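## Task

Scene 1: find every cardboard box in the storeroom whose lot number, printed on the shelf edge directly beneath it, starts with 4, and set each one on the desk. Each must stay there by itself when the scene ends, not only because the robot is holding it. The robot must not tip over or finish leaning.

## Robot and tools

ROBOT. A Hello Robot Stretch 4 with a single arm. It has an omni-wheel base, a lift that rides up a mast, a telescoping arm that reaches straight forward, a wrist with yaw, pitch and roll joints, and a two-finger gripper. It stands about 1.6 m tall, and its base edge lies within 0.23 m of the base origin. A loose object may occasionally get a short nudge from outside.

FRAMES. Base frame: origin on the floor beneath the base centre, x ahead, y to the left, z up. hand_pose is given in this frame. It marks a point between the open fingertips, and the printed value may be somewhat off. With all wrist joints at 0 the hand axes line up with the base axes. The odometry frame is where the base frame was when the scene began. base_odometry comes only from wheel rotation, so slipping shows up as travel. Its heading runs from -3.142 to 3.142, with left positive.

execute_actions. Arguments: "actions", a list holding exactly one action or nothing (empty just reports state and images), and optional "cameras", a list of head_camera, head_left_camera, head_right_camera, wrist_camera or "all" (omitted or null means all, [] means none). An action holds "base", "joints" or both, plus optional "pace" and "contact_limits". Alternatively it holds only {"end_of_arm": "enable_torque"}, which re-powers any wrist or gripper motor that shut itself off. The motions in one action start together.
- "base": an object with one key only. Each is a single number and a relative move measured from where the base last reported itself, not a pose. translate_m is metres straight ahead, positive forward, -2 to 2. strafe_m is metres sideways, positive left, -2 to 2. rotate_rad turns in place, positive counter-clockwise seen from above, -3.2 to 3.2.
- "joints": one object for the single arm. Each key takes one number, an absolute target. lift_m is 0 to 1.2 m. arm_m is extension, 0 to 0.55 m. wrist_yaw_rad runs -1.134 to 4.276, with 0 pointing ahead, positive to the left and 3.14 tucked back; beyond 3.4 the arm can interfere. wrist_pitch_rad runs -1.117 to 4.259, with 0 level and 1.57 pointing down. wrist_roll_rad runs -1.117 to 4.259; at 0 the fingers are level, and positive turns clockwise when viewed from behind. gripper_m is the fingertip gap in metres, -0.038 to 0.141; values below 0 make the fingers squeeze each other. Tolerances: lift and arm ±0.004, yaw and roll ±0.02, pitch ±0.05, gripper ±0.004. Targets past a range get clipped and the result notes it. Any unknown key or other bad value rejects the call and nothing moves. One action lasts at most 15 s.
- "pace": "slow", "default", "fast" or "max". Base top speeds are 0.1/0.3/0.4/0.6 m/s and 1/2/3/4 rad/s. With the lift above 0.2 they fall further, down to 0.3 m/s and 1 rad/s at lift_m 1.2.
- "contact_limits": {"arm_m": value}, from 0 (gentlest) to 0.75 (firmest), default 0.5. It sets how hard the arm may push before a contact stop.
Anything you omit from an action may keep driving toward its earlier target without the status showing it. If any call reports a stop, the remaining execute_actions, wait and finished_scene calls in that same reply are skipped.

wait: {"seconds": 0 to 10}. It commands nothing new and returns the same report as an empty action.
zoom_image: {"camera": name, "region": [x0, y0, x1, y1]} in pixels of that camera's most recent full image, with the origin at top-left. The region is at most 504x504. Image sizes: head_camera 420x560 (pinhole), head_left_camera and head_right_camera 420x672 (fisheye), wrist_camera 616x392.
read_manual: optional "section"; it only gives licence text.
finished_scene: {"scene": 1 or 2}. It ends that scene for good, and the result tells whether the goal was met.

CAMERAS. head_camera sits at the top of the mast and looks forward and down; turn the base to aim it. The left and right head fisheyes look more steeply down and show the base and arm. wrist_camera looks along the fingers, and the fingertips appear near the bottom of its image.

RESULT LINES. base_status and joint_status tell how each motion ended. "done" for the base only means the wheels turned as far as asked. "off_target" means it stopped short and may still be pushing. "contact_stop_at_<key>" means it hit something, and that part goes slack. "limit_stop_at_<name>": limit_stop_at_own_body means a self-collision guard acted, often with the gripper pitched up below -0.2 and rolled; limit_stop_at_tilt means the lean passed 6 degrees, and lift, arm and wheels go slack until the lean eases. "time_out" is also possible. "torque_fault" means a wrist or gripper motor went limp, so send enable_torque. on_its_own lists things you did not command; its "held at" is a target, not a measured position. lidar_m gives 12 distances in metres from the base origin in 30-degree sectors: the 1st points ahead, then counter-clockwise, with the 4th left, the 7th behind and the 10th right. "-" means nothing seen or closer than 0.25 m. Table tops count, but glass and thin legs can be missed. wrist_depth_mm is a 7x7 grid of depths in mm, 100 to 2000, starting top-left. motor_effort is percent of maximum, with the peak in brackets; the values are noisy and offset. A gripper_m effort that changes clearly suggests a firm grip, and wrist_pitch effort moving away from 0 suggests a load. base_tilt is in degrees, forward and right positive. If turned_by_wheels and turned_by_imu differ by more than about 0.1 rad, the base slipped or hit something.

GRIPPING. Command a gap smaller than the object; the further below, the harder it squeezes. The reading and "done" do not prove you are holding anything. If the fingertips snag on a surface, raise the lift.

AVOID. Do not turn or drive while holding more than 1 kg with arm_m above 0.2, especially at fast paces. Avoid pulling or pushing hard with the gripper held high. Avoid pressing the gripper against things, which causes torque faults. Do not drop, slam or knock items over. Release each item so it rests on the desk by itself before calling finished_scene. A good first move is lift_m 0.4 with wrist_yaw_rad 0 to unfold the wrist. Quicker motion earns more, and thinking time does not count.

Each tool is called after "Emit:" by a JSON object that holds its "name" and its "arguments", one argument or row to a line.

## Session

Emit:
{"name": "execute_actions", "arguments": {
  "actions": []
}}

Scene clock: 0.00 s.
base_odometry: x=+0.000 y=+0.000 heading=+0.000 (m, m, rad; odometry frame)
turned_by_wheels: +0.000 (rad since the last result)
turned_by_imu: +0.000 (rad since the last result)
base_tilt: forward=+0.5 right=+0.1 (deg)
lidar_m: 2.01 1.03 0.72 0.66 0.69 0.90 2.23 1.22 0.84 0.77 0.82 2.09
base_status: not commanded
joint_positions: lift_m=+0.221 arm_m=+0.001 wrist_yaw_rad=+3.172 wrist_pitch_rad=+0.013 wrist_roll_rad=-0.004 gripper_m=+0.057
joint_status: not commanded
motor_effort: lift_m=+19 arm_m=-1 wrist_yaw_rad=-1 wrist_pitch_rad=-7 wrist_roll_rad=-1 gripper_m=-6 wheel_0=+0 wheel_1=+0 wheel_2=+1 (%)
hand_pose: x=-0.1195 y=+0.0786 z=+0.3957 quat_wxyz=(-0.015, -0.007, -0.002, +1.000) (m; base frame)
wrist_depth_mm: - 137 - - - 1098 798 / - 136 - - - 1118 788 / - 121 161 - - 1098 788 / - 133 206 - - 1060 798 / 132 - - - - 1078 778 / 1537 1661 1499 1921 1708 1042 759 / 1098 1008 1025 1160 189 1042 759
pictures: head_camera, head_left_camera, head_right_camera, wrist_camera
Images, in order (width x height): head_camera 420x560, head_left_camera 420x672, head_right_camera 420x672, wrist_camera 616x392.

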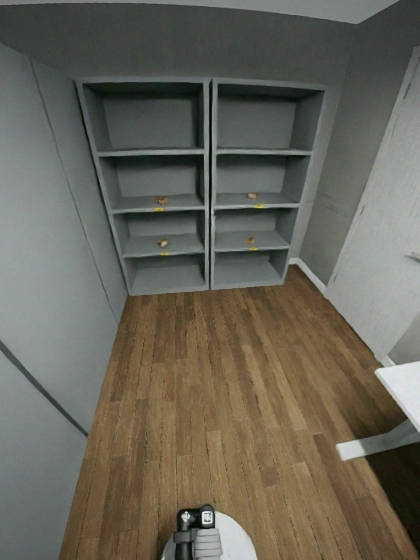

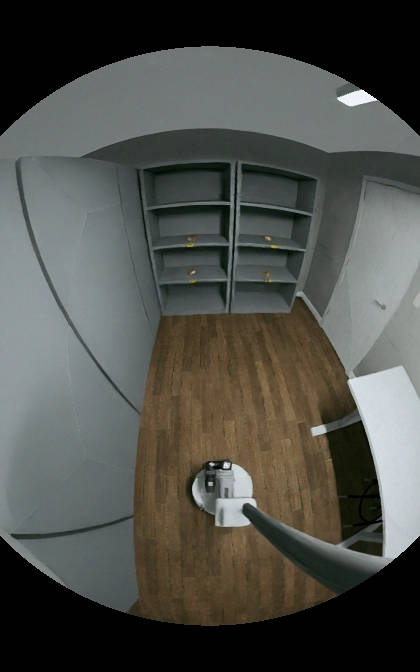

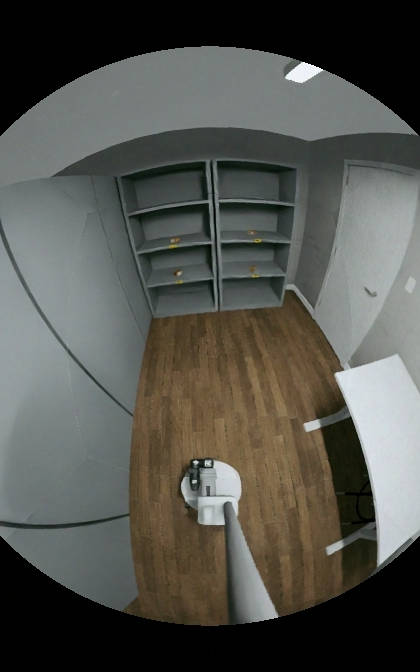

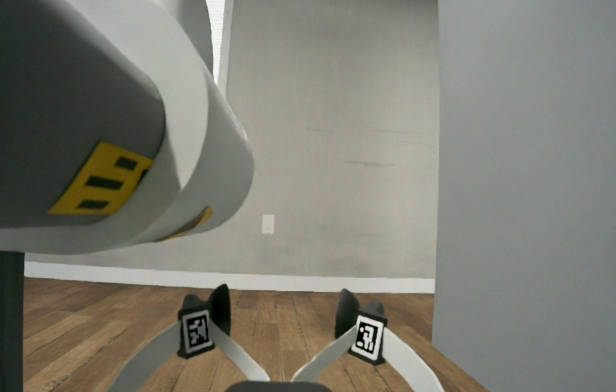

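Emit:
{"name": "execute_actions", "arguments": {
  "actions": [
    {"base":{"translate_m":0.9},"joints":{"lift_m":0.5,"wrist_yaw_rad":0,"gripper_m":0.12},"pace":"fast"}
  ],
  "cameras": ["head_camera","wrist_camera"]
}}

Scene clock: 5.87 s.
base_odometry: x=+0.900 y=+0.000 heading=+0.000 (m, m, rad; odometry frame)
turned_by_wheels: +0.000 (rad since the last result)
turned_by_imu: -0.002 (rad since the last result)
base_tilt: forward=+0.5 right=+0.2 (deg)
lidar_m: 1.08 1.12 0.78 0.73 0.74 0.97 3.14 1.15 0.86 1.33 1.53 1.19
base_status: done
joint_positions: lift_m=+0.500 arm_m=+0.001 wrist_yaw_rad=+0.000 wrist_pitch_rad=+0.013 wrist_roll_rad=-0.004 gripper_m=+0.120
joint_status: all done
motor_effort: lift_m=+21(23) arm_m=-1(1) wrist_yaw_rad=-2(9) wrist_pitch_rad=-8(7) wrist_roll_rad=-2(2) gripper_m=+1(5) wheel_0=-1(6) wheel_1=+0(7) wheel_2=+1(13) (%)
hand_pose: x=+0.4600 y=-0.0873 z=+0.6743 quat_wxyz=(+1.000, -0.002, +0.007, +0.000) (m; base frame)
wrist_depth_mm: 1255 1308 1336 931 1430 1308 1205 / 1182 1281 1336 1205 1464 1464 1229 / 1205 1281 1229 1025 1098 1205 1160 / 1255 1281 1336 1098 1397 1430 1160 / 1229 1308 1308 960 1397 1430 1205 / 1229 216 991 917 960 1138 1182 / 1255 1255 1281 904 788 1397 1138
pictures: head_camera, wrist_camera
Images, in order (width x height): head_camera 420x560, wrist_camera 616x392.

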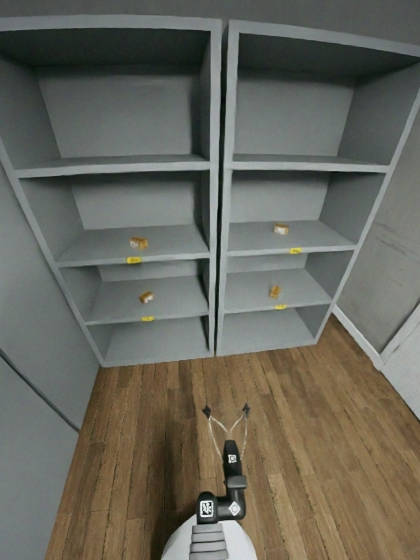

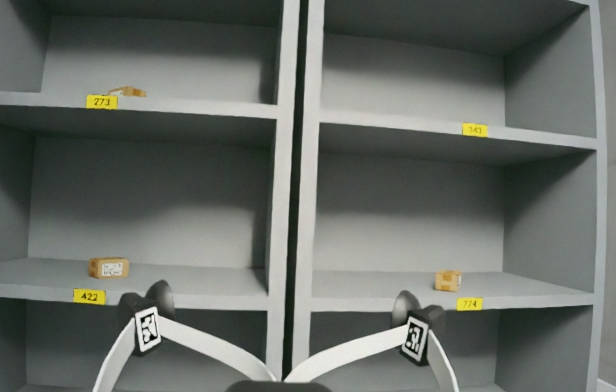

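Emit:
{"name": "execute_actions", "arguments": {
  "actions": [
    {"base":{"strafe_m":0.44},"joints":{"lift_m":0.36,"arm_m":0.35}}
  ],
  "cameras": ["wrist_camera"]
}}

Emit:
{"name": "execute_actions", "arguments": {
  "actions": [
    {"base":{"rotate_rad":0.07}}
  ],
  "cameras": ["head_camera","wrist_camera"]
}}

Scene clock: 14.07 s.
base_odometry: x=+0.900 y=+0.440 heading=+0.000 (m, m, rad; odometry frame)
turned_by_wheels: +0.000 (rad since the last result)
turned_by_imu: -0.001 (rad since the last result)
base_tilt: forward=+0.6 right=+0.3 (deg)
lidar_m: 1.07 0.46 0.31 0.28 0.30 0.40 0.98 1.82 1.26 1.34 1.68 1.14
base_status: done
joint_positions: lift_m=+0.360 arm_m=+0.349 wrist_yaw_rad=+0.000 wrist_pitch_rad=+0.013 wrist_roll_rad=-0.004 gripper_m=+0.120
joint_status: all done
motor_effort: lift_m=+17(19) arm_m=+4(3) wrist_yaw_rad=-1(3) wrist_pitch_rad=-7(8) wrist_roll_rad=-2(3) gripper_m=+0(5) wheel_0=+2(8) wheel_1=-1(9) wheel_2=+0(1) (%)
hand_pose: x=+0.8086 y=-0.0874 z=+0.5346 quat_wxyz=(+1.000, -0.002, +0.007, +0.000) (m; base frame)
wrist_depth_mm: 647 788 778 768 732 683 609 / 654 931 960 1042 1008 759 609 / 676 946 976 991 1008 768 603 / 676 960 960 991 1008 750 591 / 535 597 535 591 654 661 585 / 691 215 946 991 1008 732 585 / 683 891 946 976 554 691 585
pictures: wrist_camera
Images, in order (width x height): wrist_camera 616x392.

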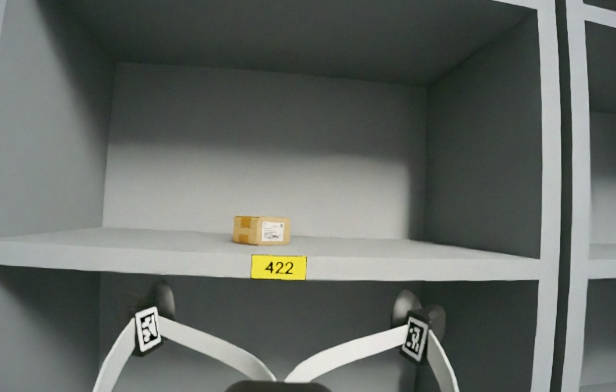

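Scene clock: 14.73 s.
base_odometry: x=+0.900 y=+0.440 heading=+0.070 (m, m, rad; odometry frame)
turned_by_wheels: +0.070 (rad since the last result)
turned_by_imu: +0.072 (rad since the last result)
base_tilt: forward=+0.5 right=+0.1 (deg)
lidar_m: 1.06 0.43 0.30 0.28 0.29 0.44 1.21 1.70 1.25 1.70 1.55 1.09
base_status: done
joint_positions: lift_m=+0.360 arm_m=+0.349 wrist_yaw_rad=+0.000 wrist_pitch_rad=+0.013 wrist_roll_rad=-0.004 gripper_m=+0.120
joint_status: not commanded
motor_effort: lift_m=+16(16) arm_m=+4(4) wrist_yaw_rad=-1(2) wrist_pitch_rad=-7(8) wrist_roll_rad=-2(2) gripper_m=+1(2) wheel_0=+1(4) wheel_1=-1(6) wheel_2=+0(6) (%)
hand_pose: x=+0.8086 y=-0.0874 z=+0.5346 quat_wxyz=(+1.000, -0.002, +0.007, +0.000) (m; base frame)
wrist_depth_mm: 544 715 768 759 741 707 654 / 521 788 976 976 991 891 668 / 535 809 960 976 991 931 668 / 544 831 976 976 991 946 668 / 504 615 530 603 640 707 615 / 539 215 960 976 960 891 647 / 544 699 946 960 580 842 634
pictures: head_camera, wrist_camera
Images, in order (width x height): head_camera 420x560, wrist_camera 616x392.

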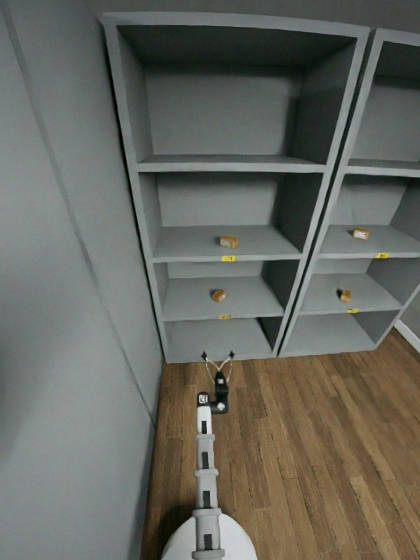

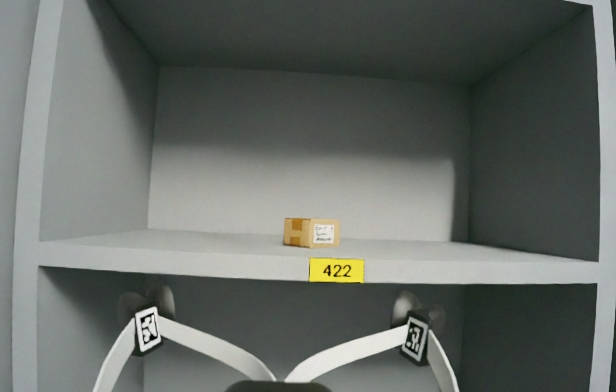

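Emit:
{"name": "execute_actions", "arguments": {
  "actions": [
    {"base":{"rotate_rad":-0.03},"joints":{"lift_m":0.38,"arm_m":0.55,"gripper_m":0.14}}
  ],
  "cameras": ["wrist_camera"]
}}

Emit:
{"name": "execute_actions", "arguments": {
  "actions": [
    {"base":{"translate_m":0.12},"pace":"slow"}
  ],
  "cameras": ["wrist_camera"]
}}

Scene clock: 19.90 s.
base_odometry: x=+0.900 y=+0.440 heading=+0.040 (m, m, rad; odometry frame)
turned_by_wheels: -0.030 (rad since the last result)
turned_by_imu: -0.031 (rad since the last result)
base_tilt: forward=+0.7 right=+0.2 (deg)
lidar_m: 1.07 0.45 0.31 0.29 0.30 0.43 1.10 1.76 1.25 1.56 1.60 1.15
base_status: done
joint_positions: lift_m=+0.380 arm_m=+0.549 wrist_yaw_rad=+0.000 wrist_pitch_rad=+0.013 wrist_roll_rad=-0.004 gripper_m=+0.140
joint_status: all done
motor_effort: lift_m=+21(21) arm_m=+4(6) wrist_yaw_rad=-2(0) wrist_pitch_rad=-7(7) wrist_roll_rad=-2(1) gripper_m=+2(0) wheel_0=-2(4) wheel_1=+2(6) wheel_2=+0(4) (%)
hand_pose: x=+1.0086 y=-0.0874 z=+0.5542 quat_wxyz=(+1.000, -0.002, +0.007, +0.000) (m; base frame)
wrist_depth_mm: 569 707 732 732 707 661 609 / 585 759 768 798 809 809 615 / 603 750 768 778 798 820 615 / 615 759 778 778 798 820 621 / 544 615 676 496 788 732 585 / 306 208 324 325 330 343 347 / 615 732 750 322 778 723 580
pictures: wrist_camera
Images, in order (width x height): wrist_camera 616x392.

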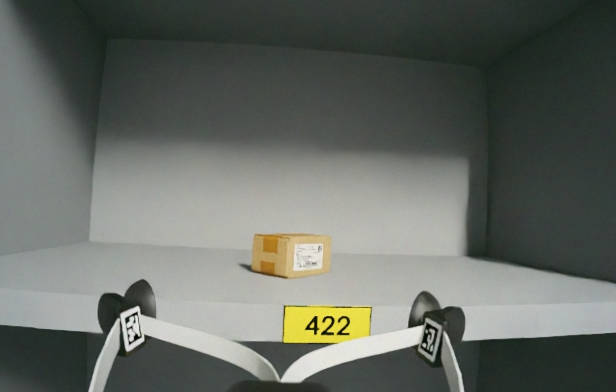

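Scene clock: 22.40 s.
base_odometry: x=+1.020 y=+0.445 heading=+0.040 (m, m, rad; odometry frame)
turned_by_wheels: +0.000 (rad since the last result)
turned_by_imu: +0.000 (rad since the last result)
base_tilt: forward=+0.7 right=+0.0 (deg)
lidar_m: 0.95 0.43 0.31 0.30 0.30 0.41 1.10 1.75 1.33 1.87 1.45 1.01
base_status: done
joint_positions: lift_m=+0.380 arm_m=+0.549 wrist_yaw_rad=+0.000 wrist_pitch_rad=+0.013 wrist_roll_rad=-0.004 gripper_m=+0.140
joint_status: not commanded
motor_effort: lift_m=+21(21) arm_m=+4(4) wrist_yaw_rad=-1(1) wrist_pitch_rad=-7(7) wrist_roll_rad=-3(1) gripper_m=-2(0) wheel_0=+3(5) wheel_1=+2(6) wheel_2=-1(5) (%)
hand_pose: x=+1.0086 y=-0.0874 z=+0.5543 quat_wxyz=(+1.000, -0.002, +0.006, +0.000) (m; base frame)
wrist_depth_mm: 574 647 668 676 683 676 609 / 591 640 654 676 691 707 615 / 609 634 647 668 683 707 615 / 621 640 654 668 683 691 615 / 549 627 647 379 676 691 585 / 262 207 301 317 294 336 334 / 194 195 199 204 206 217 -
pictures: wrist_camera
Images, in order (width x height): wrist_camera 616x392.

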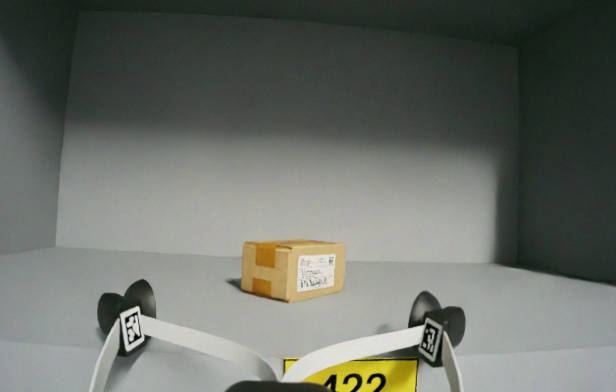

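Emit:
{"name": "execute_actions", "arguments": {
  "actions": [
    {"joints":{"lift_m":0.445}}
  ],
  "cameras": []
}}

Emit:
{"name": "execute_actions", "arguments": {
  "actions": [
    {"base":{"translate_m":0.155},"joints":{"wrist_pitch_rad":0.25},"pace":"slow"}
  ],
  "cameras": ["wrist_camera"]
}}

Emit:
{"name": "execute_actions", "arguments": {
  "actions": [
    {"joints":{"gripper_m":0.02}}
  ],
  "cameras": ["wrist_camera"]
}}

Emit:
{"name": "execute_actions", "arguments": {
  "actions": [
    {"joints":{"lift_m":0.49}}
  ],
  "cameras": ["wrist_camera"]
}}

Scene clock: 30.70 s.
base_odometry: x=+1.020 y=+0.445 heading=+0.040 (m, m, rad; odometry frame)
turned_by_wheels: +0.000 (rad since the last result)
turned_by_imu: +0.000 (rad since the last result)
base_tilt: forward=+0.6 right=+0.1 (deg)
lidar_m: 0.93 0.46 0.32 0.29 0.31 0.42 1.11 1.74 1.31 1.89 1.43 1.01
base_status: not commanded
joint_positions: lift_m=+0.445 arm_m=+0.549 wrist_yaw_rad=+0.000 wrist_pitch_rad=+0.013 wrist_roll_rad=-0.004 gripper_m=+0.140
joint_status: all done
motor_effort: lift_m=+21(21) arm_m=+4(4) wrist_yaw_rad=-1(1) wrist_pitch_rad=-7(7) wrist_roll_rad=-1(2) gripper_m=-1(1) wheel_0=+3(2) wheel_1=+2(2) wheel_2=-1(1) (%)
hand_pose: x=+1.0086 y=-0.0874 z=+0.6193 quat_wxyz=(+1.000, -0.002, +0.006, +0.000) (m; base frame)
wrist_depth_mm: 580 603 603 591 574 549 535 / 591 640 661 668 683 707 609 / 615 634 654 668 691 699 609 / 615 640 661 668 676 699 603 / 615 634 640 661 676 699 597 / 477 207 539 384 530 603 554 / 338 307 322 332 336 362 389
pictures: none
No camera images: the call's "cameras" was empty. Leave "cameras" out to get every camera's image.

Scene clock: 33.53 s.
base_odometry: x=+1.175 y=+0.451 heading=+0.040 (m, m, rad; odometry frame)
turned_by_wheels: +0.000 (rad since the last result)
turned_by_imu: +0.000 (rad since the last result)
base_tilt: forward=+0.7 right=+0.2 (deg)
lidar_m: 0.79 0.45 0.31 0.28 0.30 0.45 1.12 1.74 1.36 1.90 1.21 0.83
base_status: done
joint_positions: lift_m=+0.445 arm_m=+0.549 wrist_yaw_rad=+0.000 wrist_pitch_rad=+0.249 wrist_roll_rad=-0.004 gripper_m=+0.140
joint_status: all done
motor_effort: lift_m=+20(21) arm_m=+4(4) wrist_yaw_rad=+1(0) wrist_pitch_rad=+2(7) wrist_roll_rad=-2(2) gripper_m=+0(4) wheel_0=+3(6) wheel_1=+2(5) wheel_2=-2(6) (%)
hand_pose: x=+0.9997 y=-0.0875 z=+0.5520 quat_wxyz=(+0.992, -0.002, +0.124, +0.000) (m; base frame)
wrist_depth_mm: 442 445 459 462 469 477 492 / 445 459 469 477 492 496 500 / 466 473 480 492 500 508 521 / 477 484 496 504 517 521 530 / 338 355 375 239 399 415 427 / 239 206 210 189 244 279 282 / 195 186 190 184 198 211 -
pictures: wrist_camera
Images, in order (width x height): wrist_camera 616x392.

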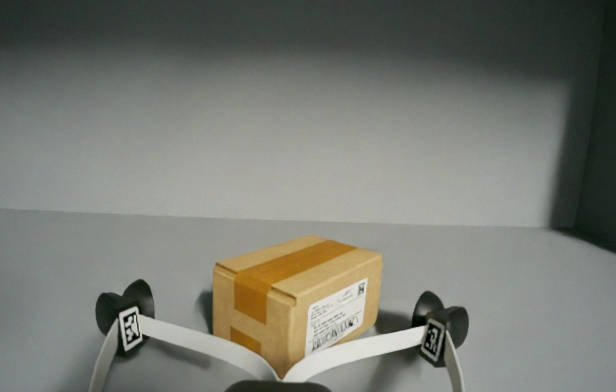

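Scene clock: 35.70 s.
base_odometry: x=+1.175 y=+0.451 heading=+0.040 (m, m, rad; odometry frame)
turned_by_wheels: +0.000 (rad since the last result)
turned_by_imu: +0.000 (rad since the last result)
base_tilt: forward=+0.6 right=+0.1 (deg)
lidar_m: 0.78 0.46 0.30 0.28 0.31 0.45 1.13 1.74 1.37 1.86 1.18 0.83
base_status: not commanded
joint_positions: lift_m=+0.445 arm_m=+0.549 wrist_yaw_rad=-0.001 wrist_pitch_rad=+0.251 wrist_roll_rad=-0.004 gripper_m=+0.021
joint_status: all done
motor_effort: lift_m=+20(21) arm_m=+4(4) wrist_yaw_rad=+2(3) wrist_pitch_rad=-3(7) wrist_roll_rad=-1(0) gripper_m=-24(20) wheel_0=+1(2) wheel_1=+1(2) wheel_2=-2(2) (%)
hand_pose: x=+0.9995 y=-0.0877 z=+0.5515 quat_wxyz=(+0.992, -0.002, +0.125, +0.000) (m; base frame)
wrist_depth_mm: 433 442 452 466 473 484 496 / 449 455 469 473 480 492 500 / 466 469 488 492 500 512 521 / 477 480 492 508 517 525 535 / 332 347 359 232 397 410 418 / 237 244 187 180 258 276 278 / 191 173 188 179 176 212 -
pictures: wrist_camera
Images, in order (width x height): wrist_camera 616x392.

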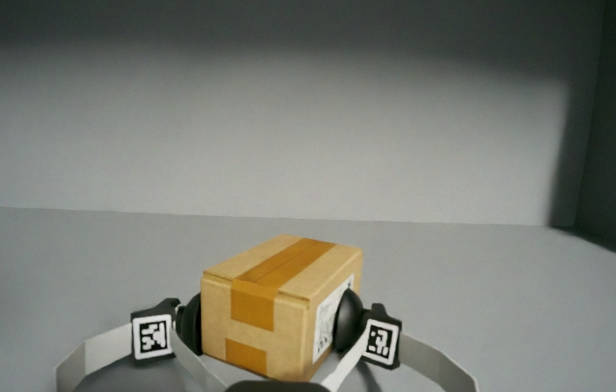

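Scene clock: 36.77 s.
base_odometry: x=+1.175 y=+0.451 heading=+0.040 (m, m, rad; odometry frame)
turned_by_wheels: +0.000 (rad since the last result)
turned_by_imu: +0.000 (rad since the last result)
base_tilt: forward=+0.6 right=+0.3 (deg)
lidar_m: 0.78 0.46 0.33 0.29 0.31 0.44 1.12 1.76 1.38 1.88 1.19 0.81
base_status: not commanded
joint_positions: lift_m=+0.490 arm_m=+0.549 wrist_yaw_rad=-0.001 wrist_pitch_rad=+0.253 wrist_roll_rad=-0.004 gripper_m=+0.021
joint_status: all done
motor_effort: lift_m=+22(23) arm_m=+4(4) wrist_yaw_rad=+1(3) wrist_pitch_rad=-11(11) wrist_roll_rad=-2(1) gripper_m=-23(24) wheel_0=+2(1) wheel_1=+1(1) wheel_2=-1(2) (%)
hand_pose: x=+0.9994 y=-0.0876 z=+0.5956 quat_wxyz=(+0.992, -0.002, +0.126, +0.000) (m; base frame)
wrist_depth_mm: 439 439 452 466 469 480 492 / 449 455 466 473 484 496 504 / 462 473 480 492 492 512 521 / 477 484 496 508 512 530 539 / 442 466 480 236 521 539 549 / 317 327 189 180 345 366 368 / 252 172 189 179 178 282 290
pictures: wrist_camera
Images, in order (width x height): wrist_camera 616x392.

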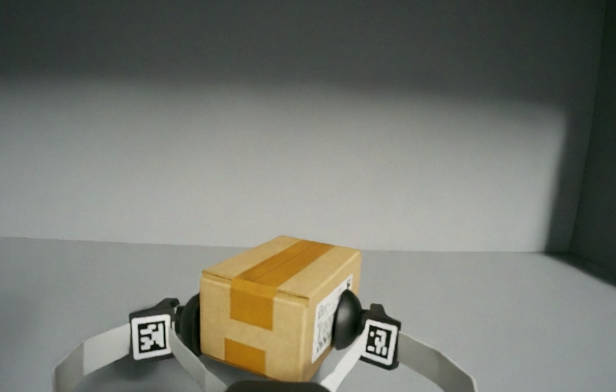

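Emit:
{"name": "execute_actions", "arguments": {
  "actions": [
    {"base":{"translate_m":-0.8},"joints":{"arm_m":0.1}}
  ],
  "cameras": []
}}

Emit:
{"name": "execute_actions", "arguments": {
  "actions": [
    {"base":{"rotate_rad":-1.55},"joints":{"lift_m":0.8},"pace":"slow"}
  ],
  "cameras": []
}}

Emit:
{"name": "execute_actions", "arguments": {
  "actions": [
    {"base":{"translate_m":0.45},"joints":{"arm_m":0.2}}
  ],
  "cameras": ["head_camera","wrist_camera"]
}}

Scene clock: 44.60 s.
base_odometry: x=+0.375 y=+0.419 heading=+0.040 (m, m, rad; odometry frame)
turned_by_wheels: +0.000 (rad since the last result)
turned_by_imu: +0.002 (rad since the last result)
base_tilt: forward=+0.5 right=+0.3 (deg)
lidar_m: 1.31 0.41 0.29 0.25 0.28 0.41 1.05 1.78 1.23 1.17 1.99 1.68
base_status: done
joint_positions: lift_m=+0.490 arm_m=+0.101 wrist_yaw_rad=+0.000 wrist_pitch_rad=+0.254 wrist_roll_rad=-0.004 gripper_m=+0.021
joint_status: all done
motor_effort: lift_m=+21(22) arm_m=-4(5) wrist_yaw_rad=-1(1) wrist_pitch_rad=-10(11) wrist_roll_rad=-2(1) gripper_m=-24(23) wheel_0=-1(6) wheel_1=+0(2) wheel_2=-2(9) (%)
hand_pose: x=+0.5509 y=-0.0874 z=+0.5956 quat_wxyz=(+0.992, -0.002, +0.126, +0.000) (m; base frame)
wrist_depth_mm: 634 991 1281 1366 1336 1661 1708 / 640 1008 1618 1708 1499 1756 1661 / 647 1025 1661 1756 1537 1708 1808 / 676 1078 1708 1808 1464 1863 1756 / 661 1060 1576 235 1537 1808 1708 / 668 904 187 180 1397 1397 1499 / 615 171 190 180 178 1160 1182
pictures: none
No camera images: the call's "cameras" was empty. Leave "cameras" out to get every camera's image.

Scene clock: 47.70 s.
base_odometry: x=+0.375 y=+0.419 heading=-1.509 (m, m, rad; odometry frame)
turned_by_wheels: -1.549 (rad since the last result)
turned_by_imu: -1.583 (rad since the last result)
base_tilt: forward=+0.5 right=+0.2 (deg)
lidar_m: 1.18 2.00 1.71 1.32 0.41 0.30 0.28 0.29 0.39 1.05 1.73 1.22
base_status: done
joint_positions: lift_m=+0.800 arm_m=+0.101 wrist_yaw_rad=+0.000 wrist_pitch_rad=+0.254 wrist_roll_rad=-0.004 gripper_m=+0.021
joint_status: all done
motor_effort: lift_m=+22(23) arm_m=-4(4) wrist_yaw_rad=-1(1) wrist_pitch_rad=-12(11) wrist_roll_rad=-2(2) gripper_m=-21(22) wheel_0=+3(6) wheel_1=+2(7) wheel_2=+3(5) (%)
hand_pose: x=+0.5509 y=-0.0874 z=+0.9056 quat_wxyz=(+0.992, -0.002, +0.126, +0.000) (m; base frame)
wrist_depth_mm: 1430 1499 1499 1499 1537 1537 1576 / 1537 1499 1537 1576 1618 1661 1661 / 1576 1537 1576 1618 1661 1708 1756 / 1576 1576 1618 1499 1618 1661 1756 / 1661 1618 917 235 1098 1118 1229 / 1661 1618 189 180 1756 1863 1397 / 1464 172 190 179 177 1576 1464
pictures: none
No camera images: the call's "cameras" was empty. Leave "cameras" out to get every camera's image.

Scene clock: 50.70 s.
base_odometry: x=+0.403 y=-0.030 heading=-1.509 (m, m, rad; odometry frame)
turned_by_wheels: +0.000 (rad since the last result)
turned_by_imu: -0.001 (rad since the last result)
base_tilt: forward=+0.8 right=+0.1 (deg)
lidar_m: 0.73 1.56 1.72 1.63 1.07 0.77 0.72 0.75 1.01 2.60 1.10 0.77
base_status: done
joint_positions: lift_m=+0.800 arm_m=+0.199 wrist_yaw_rad=+0.000 wrist_pitch_rad=+0.253 wrist_roll_rad=-0.004 gripper_m=+0.021
joint_status: all done
motor_effort: lift_m=+21(22) arm_m=+4(4) wrist_yaw_rad=-1(0) wrist_pitch_rad=-11(11) wrist_roll_rad=-3(2) gripper_m=-21(26) wheel_0=+0(5) wheel_1=+1(10) wheel_2=+0(10) (%)
hand_pose: x=+0.6495 y=-0.0874 z=+0.9056 quat_wxyz=(+0.992, -0.002, +0.126, +0.000) (m; base frame)
wrist_depth_mm: 960 1008 1025 1008 1060 1060 1078 / 960 1008 1042 1060 1060 1118 1138 / 1008 1042 1060 1060 1118 1118 1160 / 1042 1098 1078 1138 1138 1182 1138 / 1078 1118 831 235 917 917 960 / 1118 1118 189 180 597 634 640 / 1118 171 189 179 178 484 500
pictures: head_camera, wrist_camera
Images, in order (width x height): head_camera 420x560, wrist_camera 616x392.

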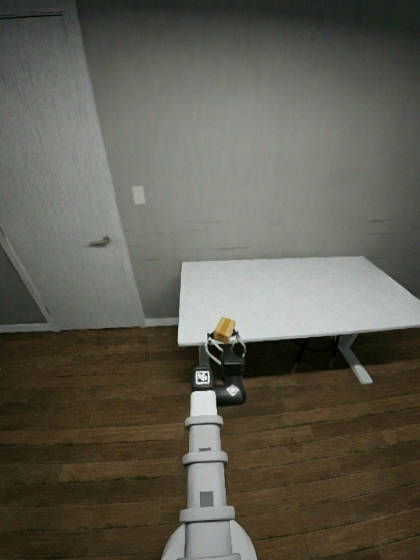

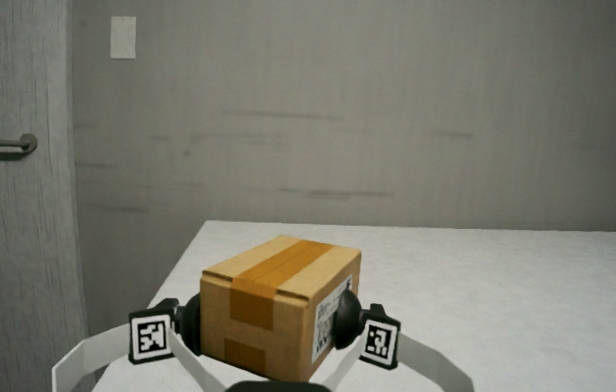

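Emit:
{"name": "execute_actions", "arguments": {
  "actions": [
    {"joints":{"arm_m":0.45,"lift_m":0.645}}
  ],
  "cameras": []
}}

Scene clock: 55.07 s.
base_odometry: x=+0.403 y=-0.030 heading=-1.509 (m, m, rad; odometry frame)
turned_by_wheels: +0.000 (rad since the last result)
turned_by_imu: +0.000 (rad since the last result)
base_tilt: forward=+0.7 right=+0.3 (deg)
lidar_m: 0.75 1.56 1.73 1.62 1.11 0.74 0.73 0.74 1.03 2.58 1.10 0.75
base_status: not commanded
joint_positions: lift_m=+0.645 arm_m=+0.449 wrist_yaw_rad=+0.000 wrist_pitch_rad=+0.254 wrist_roll_rad=-0.004 gripper_m=+0.021
joint_status: all done
motor_effort: lift_m=+16(20) arm_m=+4(5) wrist_yaw_rad=-1(1) wrist_pitch_rad=-11(11) wrist_roll_rad=-1(1) gripper_m=-24(21) wheel_0=+0(1) wheel_1=+1(1) wheel_2=+0(0) (%)
hand_pose: x=+0.8994 y=-0.0874 z=+0.7511 quat_wxyz=(+0.992, -0.002, +0.126, +0.000) (m; base frame)
wrist_depth_mm: 759 759 798 788 820 831 854 / 768 788 798 820 831 854 842 / 809 809 831 854 878 878 878 / 831 842 668 715 759 820 904 / 854 379 394 236 433 445 452 / 259 267 188 181 283 301 303 / 208 171 190 179 177 233 -
pictures: none
No camera images: the call's "cameras" was empty. Leave "cameras" out to get every camera's image.

Emit:
{"name": "execute_actions", "arguments": {
  "actions": [
    {"joints":{"lift_m":0.634,"gripper_m":0.14}}
  ],
  "cameras": []
}}

Emit:
{"name": "execute_actions", "arguments": {
  "actions": [
    {"joints":{"arm_m":0,"wrist_pitch_rad":0}}
  ],
  "cameras": ["wrist_camera"]
}}

Emit:
{"name": "execute_actions", "arguments": {
  "actions": [
    {"base":{"strafe_m":-2},"pace":"fast"}
  ],
  "cameras": []
}}

Emit:
{"name": "execute_actions", "arguments": {
  "actions": [
    {"base":{"rotate_rad":3.14}}
  ],
  "cameras": ["head_left_camera"]
}}

Scene clock: 62.40 s.
base_odometry: x=+0.403 y=-0.030 heading=-1.509 (m, m, rad; odometry frame)
turned_by_wheels: +0.000 (rad since the last result)
turned_by_imu: +0.000 (rad since the last result)
base_tilt: forward=+0.5 right=+0.4 (deg)
lidar_m: 0.71 1.55 1.71 1.62 1.10 0.78 0.73 0.75 1.03 2.60 1.09 0.78
base_status: not commanded
joint_positions: lift_m=+0.634 arm_m=+0.449 wrist_yaw_rad=+0.000 wrist_pitch_rad=+0.252 wrist_roll_rad=-0.004 gripper_m=+0.140
joint_status: all done
motor_effort: lift_m=+16(15) arm_m=+4(4) wrist_yaw_rad=-2(2) wrist_pitch_rad=-6(11) wrist_roll_rad=-1(2) gripper_m=+1(24) wheel_0=+0(0) wheel_1=+1(1) wheel_2=+0(0) (%)
hand_pose: x=+0.8996 y=-0.0873 z=+0.7406 quat_wxyz=(+0.992, -0.002, +0.126, +0.000) (m; base frame)
wrist_depth_mm: 750 768 798 798 820 820 842 / 768 778 809 820 820 831 866 / 809 809 831 831 854 866 878 / 820 831 627 676 732 778 842 / 842 353 370 240 402 413 424 / 241 208 211 193 246 281 283 / 196 187 191 190 199 210 -
pictures: none
No camera images: the call's "cameras" was empty. Leave "cameras" out to get every camera's image.

Scene clock: 64.80 s.
base_odometry: x=+0.403 y=-0.030 heading=-1.509 (m, m, rad; odometry frame)
turned_by_wheels: +0.000 (rad since the last result)
turned_by_imu: +0.000 (rad since the last result)
base_tilt: forward=+0.4 right=+0.3 (deg)
lidar_m: 0.72 1.56 1.71 1.62 1.08 0.76 0.72 0.76 1.03 2.58 1.09 0.76
base_status: not commanded
joint_positions: lift_m=+0.634 arm_m=+0.001 wrist_yaw_rad=+0.000 wrist_pitch_rad=+0.002 wrist_roll_rad=-0.004 gripper_m=+0.140
joint_status: all done
motor_effort: lift_m=+16(16) arm_m=-4(5) wrist_yaw_rad=-1(1) wrist_pitch_rad=-8(12) wrist_roll_rad=-2(2) gripper_m=+0(4) wheel_0=+0(0) wheel_1=+1(1) wheel_2=+0(0) (%)
hand_pose: x=+0.4606 y=-0.0874 z=+0.8117 quat_wxyz=(+1.000, -0.002, +0.001, +0.000) (m; base frame)
wrist_depth_mm: 1229 1229 1308 1336 1366 1366 1430 / 1255 1255 1308 1308 1366 1397 1430 / 1229 1255 1281 1308 1366 1366 1397 / 1182 1281 1281 1308 1336 1336 1397 / 1182 1229 1255 1308 1336 1366 1397 / 1205 206 597 615 574 661 661 / 1182 1160 661 508 1336 1042 866
pictures: wrist_camera
Images, in order (width x height): wrist_camera 616x392.

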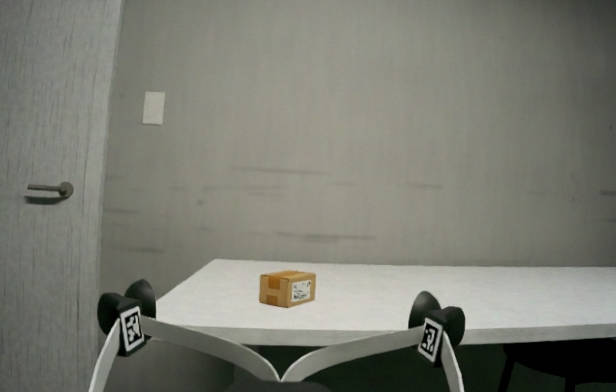

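Scene clock: 71.03 s.
base_odometry: x=-1.593 y=-0.153 heading=-1.509 (m, m, rad; odometry frame)
turned_by_wheels: +0.000 (rad since the last result)
turned_by_imu: +0.004 (rad since the last result)
base_tilt: forward=+0.8 right=+0.1 (deg)
lidar_m: 1.55 0.95 1.12 3.04 1.01 0.79 2.13 0.90 0.63 0.59 0.61 0.79
base_status: done
joint_positions: lift_m=+0.634 arm_m=+0.001 wrist_yaw_rad=+0.000 wrist_pitch_rad=+0.002 wrist_roll_rad=-0.004 gripper_m=+0.140
joint_status: not commanded
motor_effort: lift_m=+16(16) arm_m=-4(4) wrist_yaw_rad=-1(1) wrist_pitch_rad=-8(8) wrist_roll_rad=-1(1) gripper_m=+2(1) wheel_0=-1(9) wheel_1=+2(13) wheel_2=-1(1) (%)
hand_pose: x=+0.4606 y=-0.0874 z=+0.8117 quat_wxyz=(+1.000, -0.002, +0.001, +0.000) (m; base frame)
wrist_depth_mm: 1308 1336 1366 1366 1397 991 715 / 1308 1366 1336 1366 1366 991 699 / 1308 1308 1336 1366 1397 976 699 / 1255 1281 1336 1366 1397 991 699 / 1281 1308 1336 1336 1336 960 676 / 1229 208 1308 1336 1366 891 683 / 1229 1255 1281 1281 1308 878 676
pictures: none
No camera images: the call's "cameras" was empty. Leave "cameras" out to get every camera's image.

Scene clock: 73.90 s.
base_odometry: x=-1.593 y=-0.153 heading=+1.631 (m, m, rad; odometry frame)
turned_by_wheels: +3.140 (rad since the last result)
turned_by_imu: +3.208 (rad since the last result)
base_tilt: forward=+0.7 right=+0.1 (deg)
lidar_m: 2.13 0.88 0.62 0.60 0.62 0.87 1.57 0.94 1.12 2.65 0.94 0.79
base_status: done
joint_positions: lift_m=+0.634 arm_m=+0.001 wrist_yaw_rad=+0.000 wrist_pitch_rad=+0.002 wrist_roll_rad=-0.004 gripper_m=+0.140
joint_status: not commanded
motor_effort: lift_m=+16(16) arm_m=-4(4) wrist_yaw_rad=+0(1) wrist_pitch_rad=-7(7) wrist_roll_rad=+0(1) gripper_m=+2(0) wheel_0=-1(6) wheel_1=+1(6) wheel_2=-1(7) (%)
hand_pose: x=+0.4606 y=-0.0874 z=+0.8117 quat_wxyz=(+1.000, -0.002, +0.001, +0.000) (m; base frame)
wrist_depth_mm: 1060 1537 1921 1983 - 585 496 / 1078 1661 1808 1921 1983 591 496 / 1098 1661 1983 1863 1983 585 488 / 1138 1661 1921 1863 1921 580 488 / 1138 1708 1863 1863 1863 569 484 / 1138 208 1863 1863 1808 517 480 / 1118 1499 1808 1808 788 508 473
pictures: head_left_camera
Images, in order (width x height): head_left_camera 420x672.

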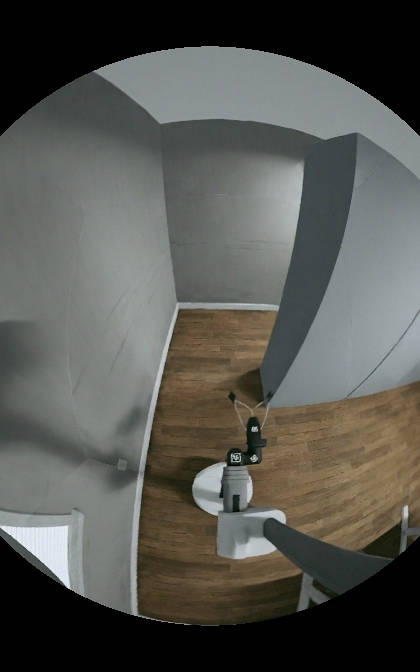

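Emit:
{"name": "execute_actions", "arguments": {
  "actions": [
    {"base":{"translate_m":1.8},"joints":{"wrist_yaw_rad":1.57},"pace":"fast"}
  ],
  "cameras": []
}}

Emit:
{"name": "execute_actions", "arguments": {
  "actions": [
    {"base":{"rotate_rad":3.07}}
  ],
  "cameras": []
}}

Emit:
{"name": "execute_actions", "arguments": {
  "actions": [
    {"base":{"strafe_m":1.1},"pace":"fast"}
  ],
  "cameras": ["head_left_camera","head_camera","wrist_camera"]
}}

Scene clock: 85.17 s.
base_odometry: x=-1.701 y=+1.644 heading=+1.631 (m, m, rad; odometry frame)
turned_by_wheels: +0.000 (rad since the last result)
turned_by_imu: -0.004 (rad since the last result)
base_tilt: forward=+0.6 right=+0.3 (deg)
lidar_m: 0.32 0.34 0.48 0.59 0.61 0.88 2.46 0.74 0.92 1.30 0.47 0.35
base_status: done
joint_positions: lift_m=+0.634 arm_m=+0.001 wrist_yaw_rad=+1.571 wrist_pitch_rad=+0.002 wrist_roll_rad=-0.004 gripper_m=+0.140
joint_status: all done
motor_effort: lift_m=+16(16) arm_m=-4(4) wrist_yaw_rad=-3(8) wrist_pitch_rad=-7(8) wrist_roll_rad=-2(1) gripper_m=-2(2) wheel_0=-1(6) wheel_1=+2(6) wheel_2=-1(12) (%)
hand_pose: x=+0.2594 y=+0.2885 z=+0.8117 quat_wxyz=(+0.707, -0.002, -0.001, +0.707) (m; base frame)
wrist_depth_mm: 559 564 564 574 353 185 - / 549 554 564 574 349 186 - / 544 559 559 569 347 185 - / 549 549 559 564 338 184 - / 549 539 559 559 330 181 - / 539 213 549 564 290 177 - / 525 535 544 554 241 167 -
pictures: none
No camera images: the call's "cameras" was empty. Leave "cameras" out to get every camera's image.

Scene clock: 88.00 s.
base_odometry: x=-1.701 y=+1.644 heading=-1.583 (m, m, rad; odometry frame)
turned_by_wheels: +3.070 (rad since the last result)
turned_by_imu: +3.136 (rad since the last result)
base_tilt: forward=+0.5 right=+0.1 (deg)
lidar_m: 2.07 0.75 0.87 1.66 0.53 0.35 0.32 0.34 0.48 0.59 0.61 0.83
base_status: done
joint_positions: lift_m=+0.634 arm_m=+0.001 wrist_yaw_rad=+1.570 wrist_pitch_rad=+0.002 wrist_roll_rad=-0.004 gripper_m=+0.140
joint_status: not commanded
motor_effort: lift_m=+17(17) arm_m=-4(4) wrist_yaw_rad=-1(3) wrist_pitch_rad=-7(8) wrist_roll_rad=-1(2) gripper_m=-4(3) wheel_0=-2(6) wheel_1=+1(7) wheel_2=-1(8) (%)
hand_pose: x=+0.2596 y=+0.2884 z=+0.8117 quat_wxyz=(+0.707, -0.002, -0.001, +0.707) (m; base frame)
wrist_depth_mm: 976 1499 - - 1281 1060 1025 / 1008 1537 - - 1308 1308 1118 / 1042 1618 - - 1281 1281 1025 / 1025 1661 - - 1255 1098 1008 / 1042 1756 - - 1281 1281 1098 / 1042 208 - - 1255 1229 1060 / 1060 1397 - - 976 820 931
pictures: none
No camera images: the call's "cameras" was empty. Leave "cameras" out to get every camera's image.

Scene clock: 92.00 s.
base_odometry: x=-0.601 y=+1.631 heading=-1.583 (m, m, rad; odometry frame)
turned_by_wheels: +0.000 (rad since the last result)
turned_by_imu: -0.003 (rad since the last result)
base_tilt: forward=+0.6 right=+0.1 (deg)
lidar_m: 0.57 0.59 0.81 1.91 0.60 0.38 0.37 0.39 0.52 1.33 0.89 0.59
base_status: done
joint_positions: lift_m=+0.634 arm_m=+0.001 wrist_yaw_rad=+1.570 wrist_pitch_rad=+0.002 wrist_roll_rad=-0.004 gripper_m=+0.140
joint_status: not commanded
motor_effort: lift_m=+17(17) arm_m=-4(4) wrist_yaw_rad=-1(1) wrist_pitch_rad=-8(8) wrist_roll_rad=-2(2) gripper_m=+0(1) wheel_0=+0(10) wheel_1=+0(9) wheel_2=-1(2) (%)
hand_pose: x=+0.2596 y=+0.2884 z=+0.8117 quat_wxyz=(+0.707, -0.002, -0.001, +0.707) (m; base frame)
wrist_depth_mm: 1060 1661 - - 1118 1025 960 / 1098 1661 - - 1078 1138 1025 / 1098 1756 - - 1098 1138 488 / 1138 1863 - - 1078 1098 976 / 1138 1808 - - 1098 1078 1008 / 1118 208 - - 1098 1098 976 / 1118 1576 - 1863 842 878 931
pictures: head_camera, head_left_camera, wrist_camera
Images, in order (width x height): head_camera 420x560, head_left_camera 420x672, wrist_camera 616x392.

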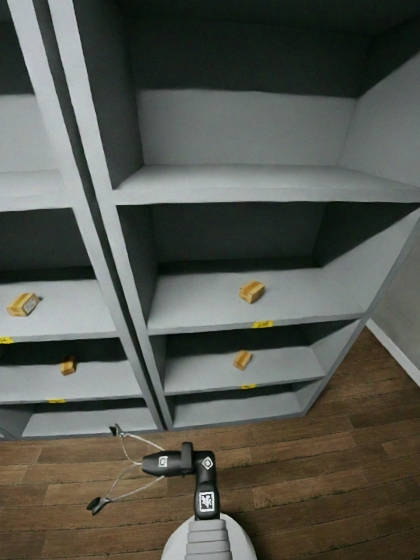

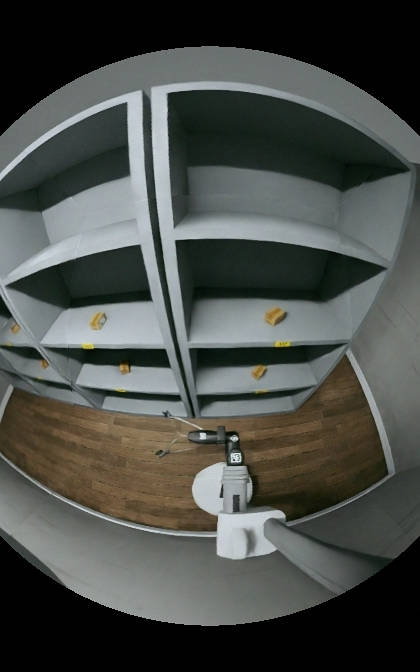

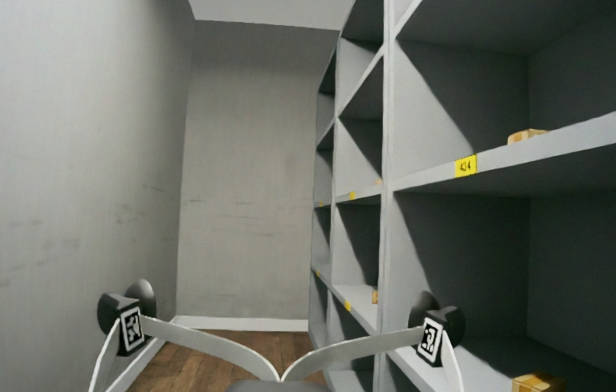

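Emit:
{"name": "zoom_image", "arguments": {
  "camera": "head_camera",
  "region": [220,310,300,400]
}}

Emit:
{"name": "zoom_image", "arguments": {
  "camera": "head_camera",
  "region": [20,380,90,420]
}}

Emit:
{"name": "zoom_image", "arguments": {
  "camera": "wrist_camera",
  "region": [300,180,380,320]
}}

Region (220, 310, 300, 400) of head_camera's 420x560 image, scaled by 5.600, with more detail than that image has.

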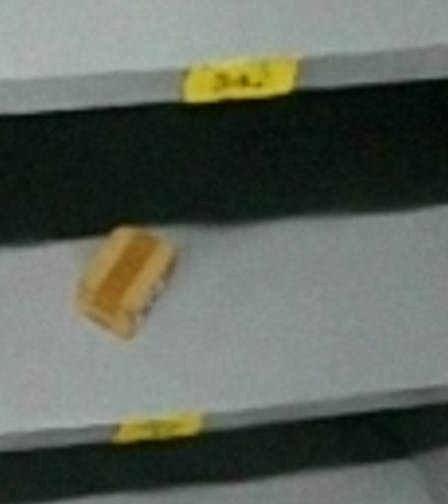

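Region (20, 380, 90, 420) of head_camera's 420x560 image, scaled by 7.200, with more detail than that image has; it fills the top 288 rows of this view, and the rest is white.

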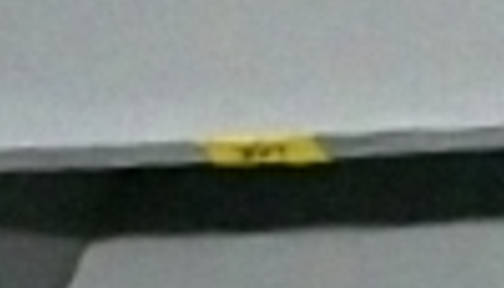

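Region (300, 180, 380, 320) of wrist_camera's 616x392 image, scaled by 3.600; it fills the left 288 columns of this view, and the rest is white.

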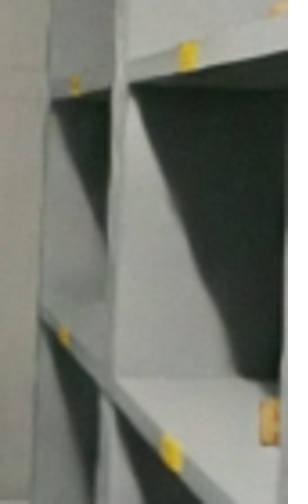

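Use wrist camera rolled 90° to see both shelves.

Emit:
{"name": "execute_actions", "arguments": {
  "actions": [
    {"base":{"rotate_rad":0.045},"joints":{"wrist_yaw_rad":0,"wrist_roll_rad":1.57,"lift_m":0.53}}
  ],
  "cameras": ["wrist_camera"]
}}

Emit:
{"name": "execute_actions", "arguments": {
  "actions": [
    {"base":{"strafe_m":0.93},"pace":"fast"}
  ],
  "cameras": ["wrist_camera"]
}}

Emit:
{"name": "execute_actions", "arguments": {
  "actions": [
    {"base":{"strafe_m":0.93},"pace":"fast"}
  ],
  "cameras": ["wrist_camera"]
}}

Emit:
{"name": "execute_actions", "arguments": {
  "actions": [
    {"base":{"strafe_m":0.85},"pace":"fast"}
  ],
  "cameras": ["wrist_camera","head_camera"]
}}

Scene clock: 102.53 s.
base_odometry: x=-0.601 y=+1.631 heading=-1.538 (m, m, rad; odometry frame)
turned_by_wheels: +0.045 (rad since the last result)
turned_by_imu: +0.046 (rad since the last result)
base_tilt: forward=+0.6 right=+0.1 (deg)
lidar_m: 0.57 0.60 0.88 1.54 0.56 0.40 0.38 0.39 0.54 1.55 0.85 0.61
base_status: done
joint_positions: lift_m=+0.530 arm_m=+0.001 wrist_yaw_rad=+0.001 wrist_pitch_rad=+0.002 wrist_roll_rad=+1.569 gripper_m=+0.140
joint_status: all done
motor_effort: lift_m=+16(15) arm_m=-4(4) wrist_yaw_rad=-3(9) wrist_pitch_rad=-8(8) wrist_roll_rad=+0(4) gripper_m=+3(1) wheel_0=+0(2) wheel_1=-1(6) wheel_2=+1(3) (%)
hand_pose: x=+0.4606 y=-0.0872 z=+0.7077 quat_wxyz=(+0.708, +0.707, +0.001, -0.001) (m; base frame)
wrist_depth_mm: 387 549 842 842 668 430 866 / 373 559 831 854 661 427 854 / 382 569 820 842 512 430 854 / 384 585 820 831 621 421 842 / 389 597 809 820 615 413 854 / 387 206 809 820 591 379 820 / 387 544 715 750 462 741 788
pictures: wrist_camera
Images, in order (width x height): wrist_camera 616x392.

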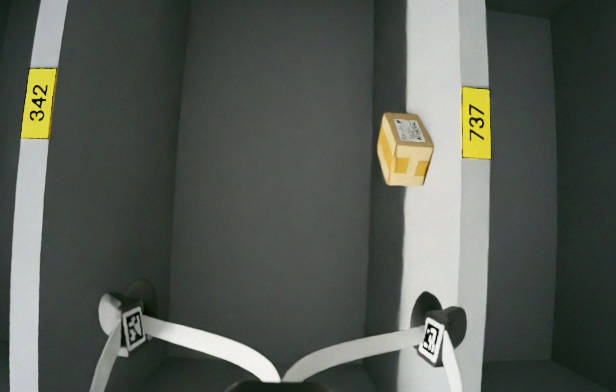

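Scene clock: 106.10 s.
base_odometry: x=+0.328 y=+1.662 heading=-1.538 (m, m, rad; odometry frame)
turned_by_wheels: +0.000 (rad since the last result)
turned_by_imu: -0.002 (rad since the last result)
base_tilt: forward=+0.7 right=+0.2 (deg)
lidar_m: 0.57 0.59 0.82 1.59 0.56 0.38 0.38 0.38 0.54 1.50 0.84 0.60
base_status: done
joint_positions: lift_m=+0.530 arm_m=+0.001 wrist_yaw_rad=+0.000 wrist_pitch_rad=+0.002 wrist_roll_rad=+1.569 gripper_m=+0.140
joint_status: not commanded
motor_effort: lift_m=+16(16) arm_m=-4(4) wrist_yaw_rad=-2(3) wrist_pitch_rad=-8(8) wrist_roll_rad=+0(1) gripper_m=-5(1) wheel_0=+1(11) wheel_1=-2(13) wheel_2=+0(3) (%)
hand_pose: x=+0.4605 y=-0.0873 z=+0.7077 quat_wxyz=(+0.708, +0.707, +0.001, -0.001) (m; base frame)
wrist_depth_mm: 387 539 842 842 661 430 878 / 375 559 831 842 661 430 866 / 382 580 820 831 530 427 866 / 387 603 820 842 627 418 866 / 387 603 809 820 615 415 866 / 392 206 809 809 597 382 831 / 389 554 723 750 462 759 820
pictures: wrist_camera
Images, in order (width x height): wrist_camera 616x392.

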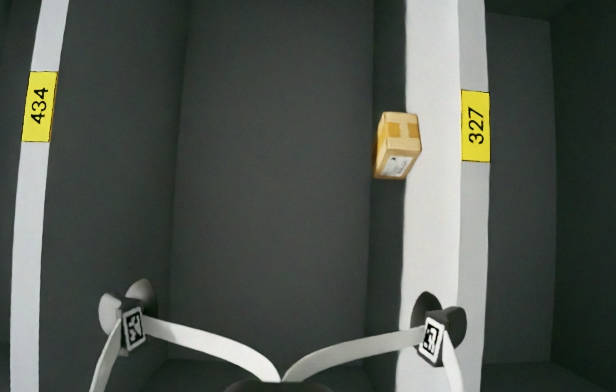

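Scene clock: 109.57 s.
base_odometry: x=+1.258 y=+1.692 heading=-1.538 (m, m, rad; odometry frame)
turned_by_wheels: +0.000 (rad since the last result)
turned_by_imu: -0.002 (rad since the last result)
base_tilt: forward=+0.5 right=+0.2 (deg)
lidar_m: 0.57 0.60 0.87 1.12 0.54 0.41 0.38 0.39 0.54 1.53 0.84 0.60
base_status: done
joint_positions: lift_m=+0.530 arm_m=+0.001 wrist_yaw_rad=+0.000 wrist_pitch_rad=+0.002 wrist_roll_rad=+1.569 gripper_m=+0.140
joint_status: not commanded
motor_effort: lift_m=+16(16) arm_m=-4(4) wrist_yaw_rad=-2(2) wrist_pitch_rad=-8(7) wrist_roll_rad=+0(0) gripper_m=-1(0) wheel_0=+1(12) wheel_1=+0(14) wheel_2=+0(0) (%)
hand_pose: x=+0.4605 y=-0.0873 z=+0.7077 quat_wxyz=(+0.708, +0.707, +0.001, -0.001) (m; base frame)
wrist_depth_mm: 384 539 831 854 668 430 854 / 375 559 831 842 647 427 866 / 382 574 820 831 512 427 878 / 389 597 809 820 621 418 842 / 392 603 809 820 615 413 842 / 389 205 831 809 591 377 831 / 389 554 723 759 462 759 820
pictures: wrist_camera
Images, in order (width x height): wrist_camera 616x392.

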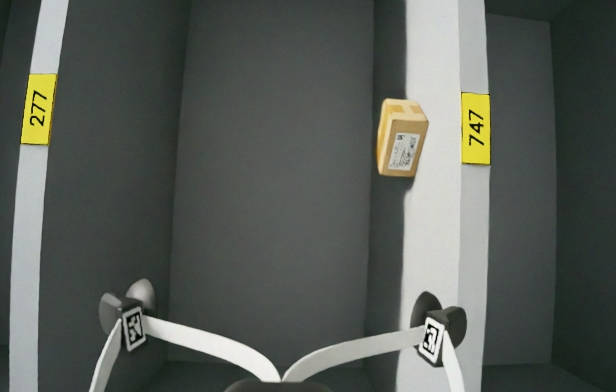

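Scene clock: 112.83 s.
base_odometry: x=+2.107 y=+1.720 heading=-1.538 (m, m, rad; odometry frame)
turned_by_wheels: +0.000 (rad since the last result)
turned_by_imu: -0.002 (rad since the last result)
base_tilt: forward=+0.6 right=+0.3 (deg)
lidar_m: 0.56 0.40 0.27 0.25 0.30 0.40 0.38 0.40 0.54 1.53 0.82 0.60
base_status: done
joint_positions: lift_m=+0.530 arm_m=+0.001 wrist_yaw_rad=+0.000 wrist_pitch_rad=+0.002 wrist_roll_rad=+1.569 gripper_m=+0.140
joint_status: not commanded
motor_effort: lift_m=+16(16) arm_m=-4(4) wrist_yaw_rad=-2(2) wrist_pitch_rad=-8(7) wrist_roll_rad=+0(0) gripper_m=-1(0) wheel_0=+0(12) wheel_1=-2(14) wheel_2=+1(0) (%)
hand_pose: x=+0.4605 y=-0.0873 z=+0.7077 quat_wxyz=(+0.708, +0.707, +0.001, -0.001) (m; base frame)
wrist_depth_mm: 384 549 831 842 661 433 798 / 375 564 831 842 647 427 866 / 382 580 842 842 634 424 842 / 387 603 809 820 580 421 866 / 392 591 820 809 574 413 842 / 389 205 820 798 591 377 831 / 387 554 798 798 459 597 809
pictures: head_camera, wrist_camera
Images, in order (width x height): head_camera 420x560, wrist_camera 616x392.

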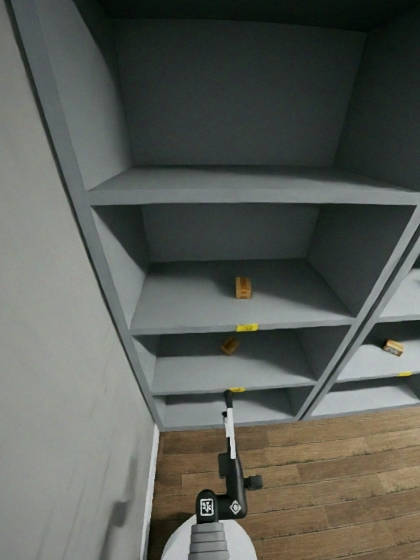

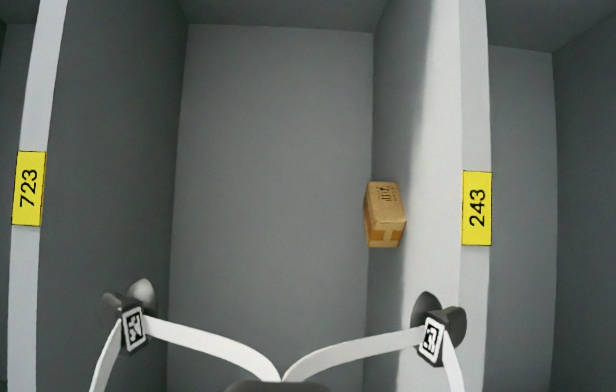

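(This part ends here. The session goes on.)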